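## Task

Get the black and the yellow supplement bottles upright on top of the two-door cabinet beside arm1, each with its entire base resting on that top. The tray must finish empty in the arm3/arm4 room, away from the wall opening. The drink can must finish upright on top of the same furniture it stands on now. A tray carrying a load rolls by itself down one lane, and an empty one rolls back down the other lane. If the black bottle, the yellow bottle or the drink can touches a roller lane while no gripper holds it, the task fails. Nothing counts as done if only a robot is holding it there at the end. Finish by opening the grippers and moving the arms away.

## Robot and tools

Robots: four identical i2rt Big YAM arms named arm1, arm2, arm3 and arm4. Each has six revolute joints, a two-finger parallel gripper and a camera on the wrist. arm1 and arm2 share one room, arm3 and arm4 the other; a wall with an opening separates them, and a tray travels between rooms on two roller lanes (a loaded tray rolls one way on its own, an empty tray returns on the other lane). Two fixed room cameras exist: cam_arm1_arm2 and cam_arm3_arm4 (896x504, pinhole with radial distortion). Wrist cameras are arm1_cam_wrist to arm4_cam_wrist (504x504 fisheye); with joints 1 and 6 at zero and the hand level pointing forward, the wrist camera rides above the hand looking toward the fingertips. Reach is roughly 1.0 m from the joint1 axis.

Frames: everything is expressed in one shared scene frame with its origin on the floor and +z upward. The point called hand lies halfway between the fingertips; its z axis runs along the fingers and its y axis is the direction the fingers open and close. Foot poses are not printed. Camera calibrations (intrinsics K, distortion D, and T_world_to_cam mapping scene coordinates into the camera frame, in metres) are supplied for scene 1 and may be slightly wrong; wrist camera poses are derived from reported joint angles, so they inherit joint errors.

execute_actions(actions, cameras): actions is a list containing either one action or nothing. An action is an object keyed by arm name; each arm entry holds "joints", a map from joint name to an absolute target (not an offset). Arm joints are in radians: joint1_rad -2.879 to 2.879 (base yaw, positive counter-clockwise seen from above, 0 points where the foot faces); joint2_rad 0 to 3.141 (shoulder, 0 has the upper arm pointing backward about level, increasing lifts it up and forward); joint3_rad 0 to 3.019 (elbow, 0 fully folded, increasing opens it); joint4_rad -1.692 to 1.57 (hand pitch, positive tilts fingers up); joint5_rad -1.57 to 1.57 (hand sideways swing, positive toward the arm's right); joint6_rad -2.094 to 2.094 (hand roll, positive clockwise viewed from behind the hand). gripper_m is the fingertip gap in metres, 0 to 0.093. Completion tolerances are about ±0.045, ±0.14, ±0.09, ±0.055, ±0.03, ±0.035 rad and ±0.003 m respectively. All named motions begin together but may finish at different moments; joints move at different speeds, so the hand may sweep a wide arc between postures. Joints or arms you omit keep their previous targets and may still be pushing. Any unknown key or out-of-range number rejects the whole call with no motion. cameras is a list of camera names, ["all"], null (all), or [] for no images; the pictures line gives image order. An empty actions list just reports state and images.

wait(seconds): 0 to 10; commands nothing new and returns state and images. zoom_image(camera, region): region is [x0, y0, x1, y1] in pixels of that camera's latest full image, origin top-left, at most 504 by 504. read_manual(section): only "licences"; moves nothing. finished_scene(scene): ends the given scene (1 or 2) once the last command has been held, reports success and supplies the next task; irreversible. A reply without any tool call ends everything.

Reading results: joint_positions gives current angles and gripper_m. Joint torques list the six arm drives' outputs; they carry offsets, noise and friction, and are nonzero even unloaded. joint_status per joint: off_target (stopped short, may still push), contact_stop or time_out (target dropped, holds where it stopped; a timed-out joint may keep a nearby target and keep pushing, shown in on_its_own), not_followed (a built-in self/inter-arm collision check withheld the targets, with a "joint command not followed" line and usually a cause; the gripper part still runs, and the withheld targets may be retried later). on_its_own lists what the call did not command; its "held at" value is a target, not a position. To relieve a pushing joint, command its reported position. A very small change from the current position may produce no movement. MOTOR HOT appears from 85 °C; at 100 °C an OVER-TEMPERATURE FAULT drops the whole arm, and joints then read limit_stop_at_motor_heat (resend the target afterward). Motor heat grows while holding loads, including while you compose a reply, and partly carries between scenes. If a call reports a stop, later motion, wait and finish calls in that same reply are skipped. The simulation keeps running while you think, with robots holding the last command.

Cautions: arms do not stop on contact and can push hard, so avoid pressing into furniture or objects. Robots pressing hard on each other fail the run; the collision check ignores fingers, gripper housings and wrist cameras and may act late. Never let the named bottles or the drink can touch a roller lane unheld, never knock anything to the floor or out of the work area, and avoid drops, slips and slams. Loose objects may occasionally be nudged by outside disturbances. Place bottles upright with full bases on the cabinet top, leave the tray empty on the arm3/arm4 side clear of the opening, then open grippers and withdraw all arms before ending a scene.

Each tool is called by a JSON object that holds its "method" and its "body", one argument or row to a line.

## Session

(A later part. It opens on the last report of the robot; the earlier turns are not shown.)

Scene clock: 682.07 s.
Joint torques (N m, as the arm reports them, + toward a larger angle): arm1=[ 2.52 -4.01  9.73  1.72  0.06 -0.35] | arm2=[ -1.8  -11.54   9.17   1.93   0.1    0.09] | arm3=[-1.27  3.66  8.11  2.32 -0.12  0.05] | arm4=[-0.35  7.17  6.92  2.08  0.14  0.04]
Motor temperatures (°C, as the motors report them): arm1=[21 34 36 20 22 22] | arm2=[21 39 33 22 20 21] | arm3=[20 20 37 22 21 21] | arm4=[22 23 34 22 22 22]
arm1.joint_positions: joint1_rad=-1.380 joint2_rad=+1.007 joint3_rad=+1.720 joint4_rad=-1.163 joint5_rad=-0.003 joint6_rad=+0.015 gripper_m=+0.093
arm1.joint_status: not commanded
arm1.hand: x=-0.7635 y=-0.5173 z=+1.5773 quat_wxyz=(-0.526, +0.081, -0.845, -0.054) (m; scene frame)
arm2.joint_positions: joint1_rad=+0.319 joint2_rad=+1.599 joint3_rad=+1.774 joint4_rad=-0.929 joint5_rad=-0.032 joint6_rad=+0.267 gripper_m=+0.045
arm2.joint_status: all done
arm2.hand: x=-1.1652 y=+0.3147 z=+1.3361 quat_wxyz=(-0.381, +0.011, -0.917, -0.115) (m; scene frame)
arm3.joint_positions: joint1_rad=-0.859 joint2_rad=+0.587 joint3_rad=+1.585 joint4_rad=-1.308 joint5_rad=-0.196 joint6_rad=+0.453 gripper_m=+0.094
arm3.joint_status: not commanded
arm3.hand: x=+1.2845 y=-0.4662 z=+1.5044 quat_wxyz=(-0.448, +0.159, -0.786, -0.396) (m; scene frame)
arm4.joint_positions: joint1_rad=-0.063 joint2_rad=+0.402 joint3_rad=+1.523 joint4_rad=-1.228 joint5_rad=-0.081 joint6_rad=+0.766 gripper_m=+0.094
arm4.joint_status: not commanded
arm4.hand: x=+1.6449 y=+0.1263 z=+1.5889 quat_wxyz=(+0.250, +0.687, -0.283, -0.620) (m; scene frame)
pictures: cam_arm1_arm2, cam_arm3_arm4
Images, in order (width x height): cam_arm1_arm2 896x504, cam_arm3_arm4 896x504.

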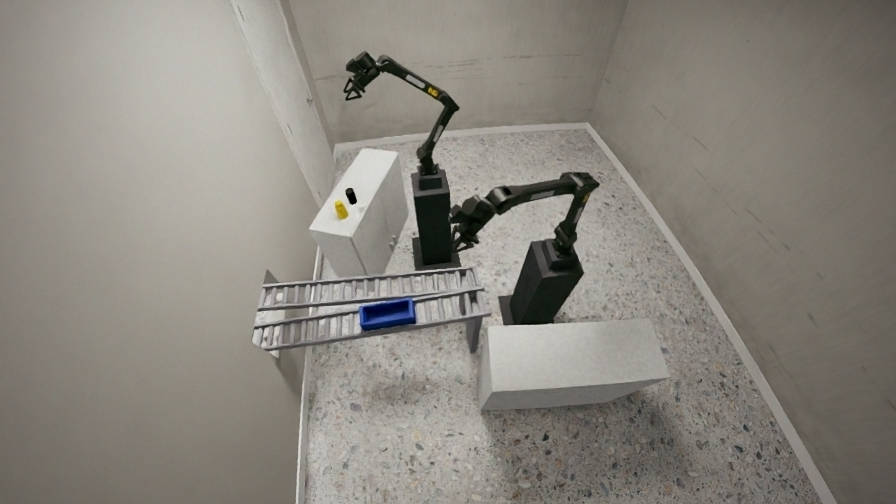

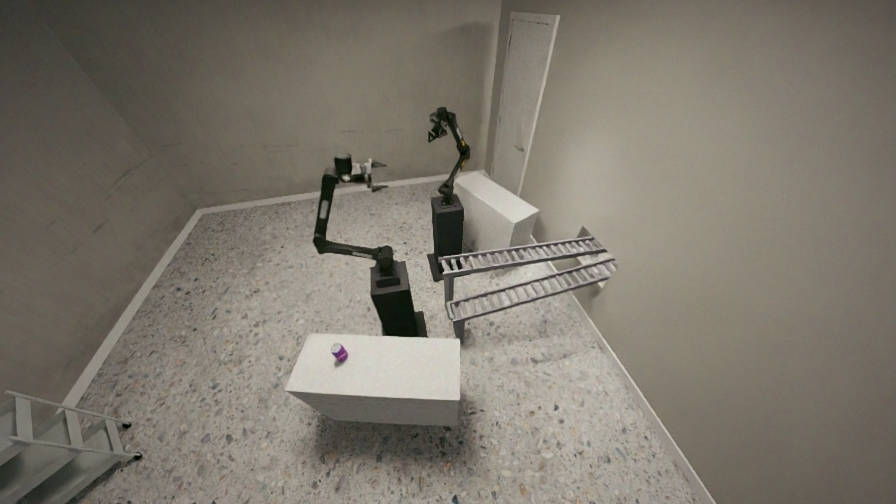

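{"method": "wait", "body": {
  "seconds": 10
}}

Scene clock: 694.37 s.
Joint torques (N m, as the arm reports them, + toward a larger angle): arm1=[ 2.52 -3.7   9.69  1.59  0.07 -0.36] | arm2=[ -1.79 -11.32   9.13   1.94   0.1    0.09] | arm3=[-1.81  3.54  7.93  2.37 -0.15  0.06] | arm4=[-0.07  7.03  7.01  2.04  0.1   0.09]
Motor temperatures (°C, as the motors report them): arm1=[21 33 36 20 22 22] | arm2=[21 37 34 22 20 21] | arm3=[20 20 37 22 21 21] | arm4=[22 23 34 22 22 22]
arm1.joint_positions: joint1_rad=-1.380 joint2_rad=+1.007 joint3_rad=+1.720 joint4_rad=-1.163 joint5_rad=-0.003 joint6_rad=+0.015 gripper_m=+0.093
arm1.joint_status: not commanded
arm1.hand: x=-0.7635 y=-0.5173 z=+1.5773 quat_wxyz=(-0.526, +0.081, -0.845, -0.054) (m; scene frame)
arm2.joint_positions: joint1_rad=+0.319 joint2_rad=+1.599 joint3_rad=+1.774 joint4_rad=-0.929 joint5_rad=-0.032 joint6_rad=+0.267 gripper_m=+0.045
arm2.joint_status: all done
arm2.hand: x=-1.1652 y=+0.3147 z=+1.3361 quat_wxyz=(-0.381, +0.011, -0.917, -0.115) (m; scene frame)
arm3.joint_positions: joint1_rad=-0.859 joint2_rad=+0.587 joint3_rad=+1.585 joint4_rad=-1.308 joint5_rad=-0.196 joint6_rad=+0.453 gripper_m=+0.094
arm3.joint_status: not commanded
arm3.hand: x=+1.2845 y=-0.4662 z=+1.5044 quat_wxyz=(-0.448, +0.159, -0.786, -0.396) (m; scene frame)
arm4.joint_positions: joint1_rad=-0.063 joint2_rad=+0.402 joint3_rad=+1.523 joint4_rad=-1.228 joint5_rad=-0.081 joint6_rad=+0.766 gripper_m=+0.094
arm4.joint_status: not commanded
arm4.hand: x=+1.6449 y=+0.1263 z=+1.5889 quat_wxyz=(+0.250, +0.687, -0.283, -0.620) (m; scene frame)
wait: 10.00 s; at rest from the start
pictures: arm1_cam_wrist, arm2_cam_wrist, arm3_cam_wrist, arm4_cam_wrist, cam_arm1_arm2, cam_arm3_arm4
camera_calibration (this result's frames):
arm1_cam_wrist: T_world_to_cam=[[0.184481, -0.98279, 0.00948389, -0.383969], [-0.862632, -0.166535, -0.477631, 0.0179333], [0.470991, 0.0799328, -0.878509, 1.9109], [0, 0, 0, 1]] pos_world=[-0.813713, -0.527118, 1.69095]
arm2_cam_wrist: T_world_to_cam=[[0.107471, -0.972804, -0.205189, 0.703406], [-0.983768, -0.0742228, -0.163373, -0.900435], [0.1437, 0.219416, -0.964991, 1.51164], [0, 0, 0, 1]] pos_world=[-1.17864, 0.285764, 1.45595]
arm4_cam_wrist: T_world_to_cam=[[0.0912732, 0.71715, -0.690916, 0.85557], [0.632776, -0.577501, -0.515837, -0.145412], [-0.768937, -0.390113, -0.506506, 2.24516], [0, 0, 0, 1]] pos_world=[1.74031, 0.178316, 1.6533]
Images, in order (width x height): arm1_cam_wrist 504x504, arm2_cam_wrist 504x504, arm3_cam_wrist 504x504, arm4_cam_wrist 504x504, cam_arm1_arm2 896x504, cam_arm3_arm4 896x504.

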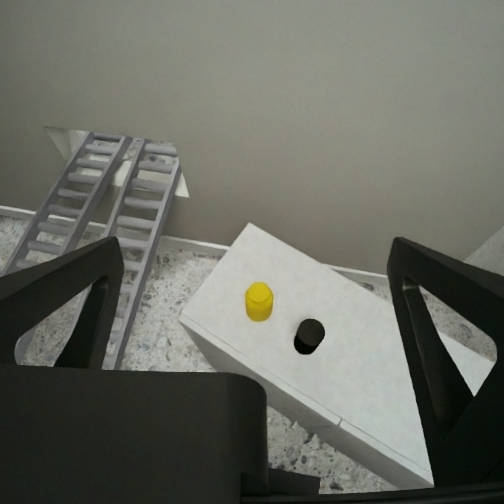

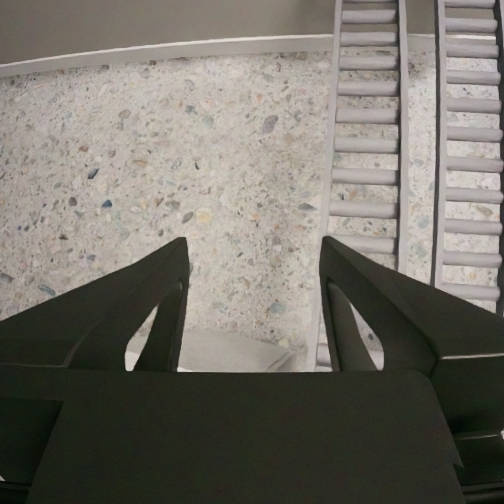

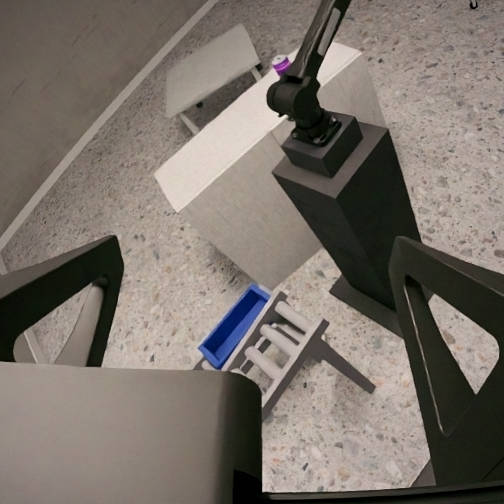

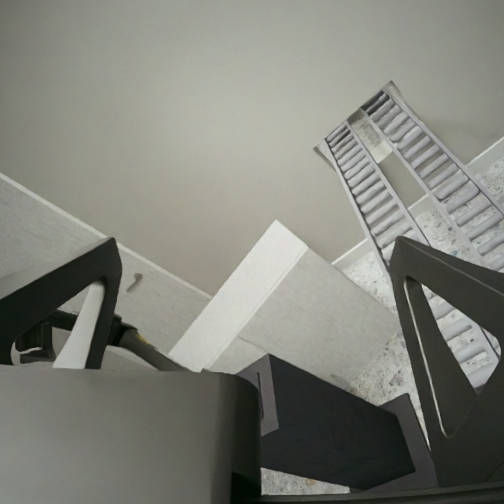

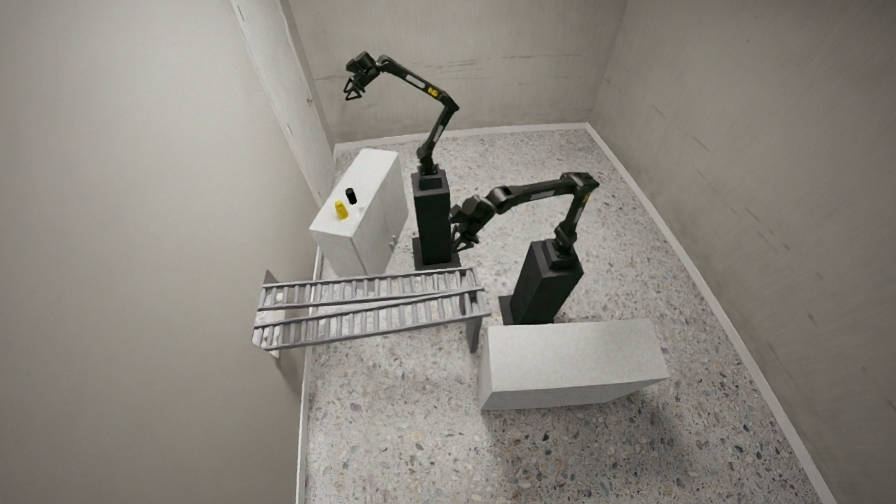

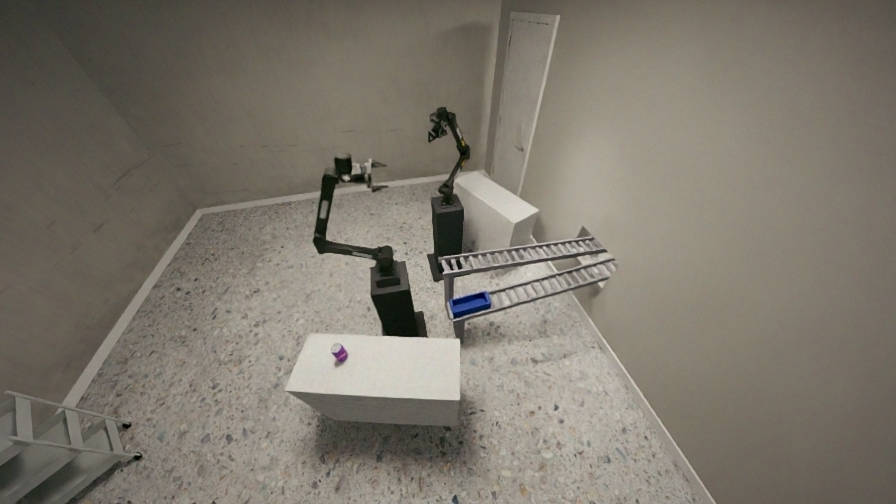

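The tray has rolled to the end of the return lane in the arm3/arm4 room. Both bottles are standing on the cabinet, and the can hasn't been touched.

{"method": "finished_scene", "body": {
  "scene": 1
}}

The scene is finished: the task was done.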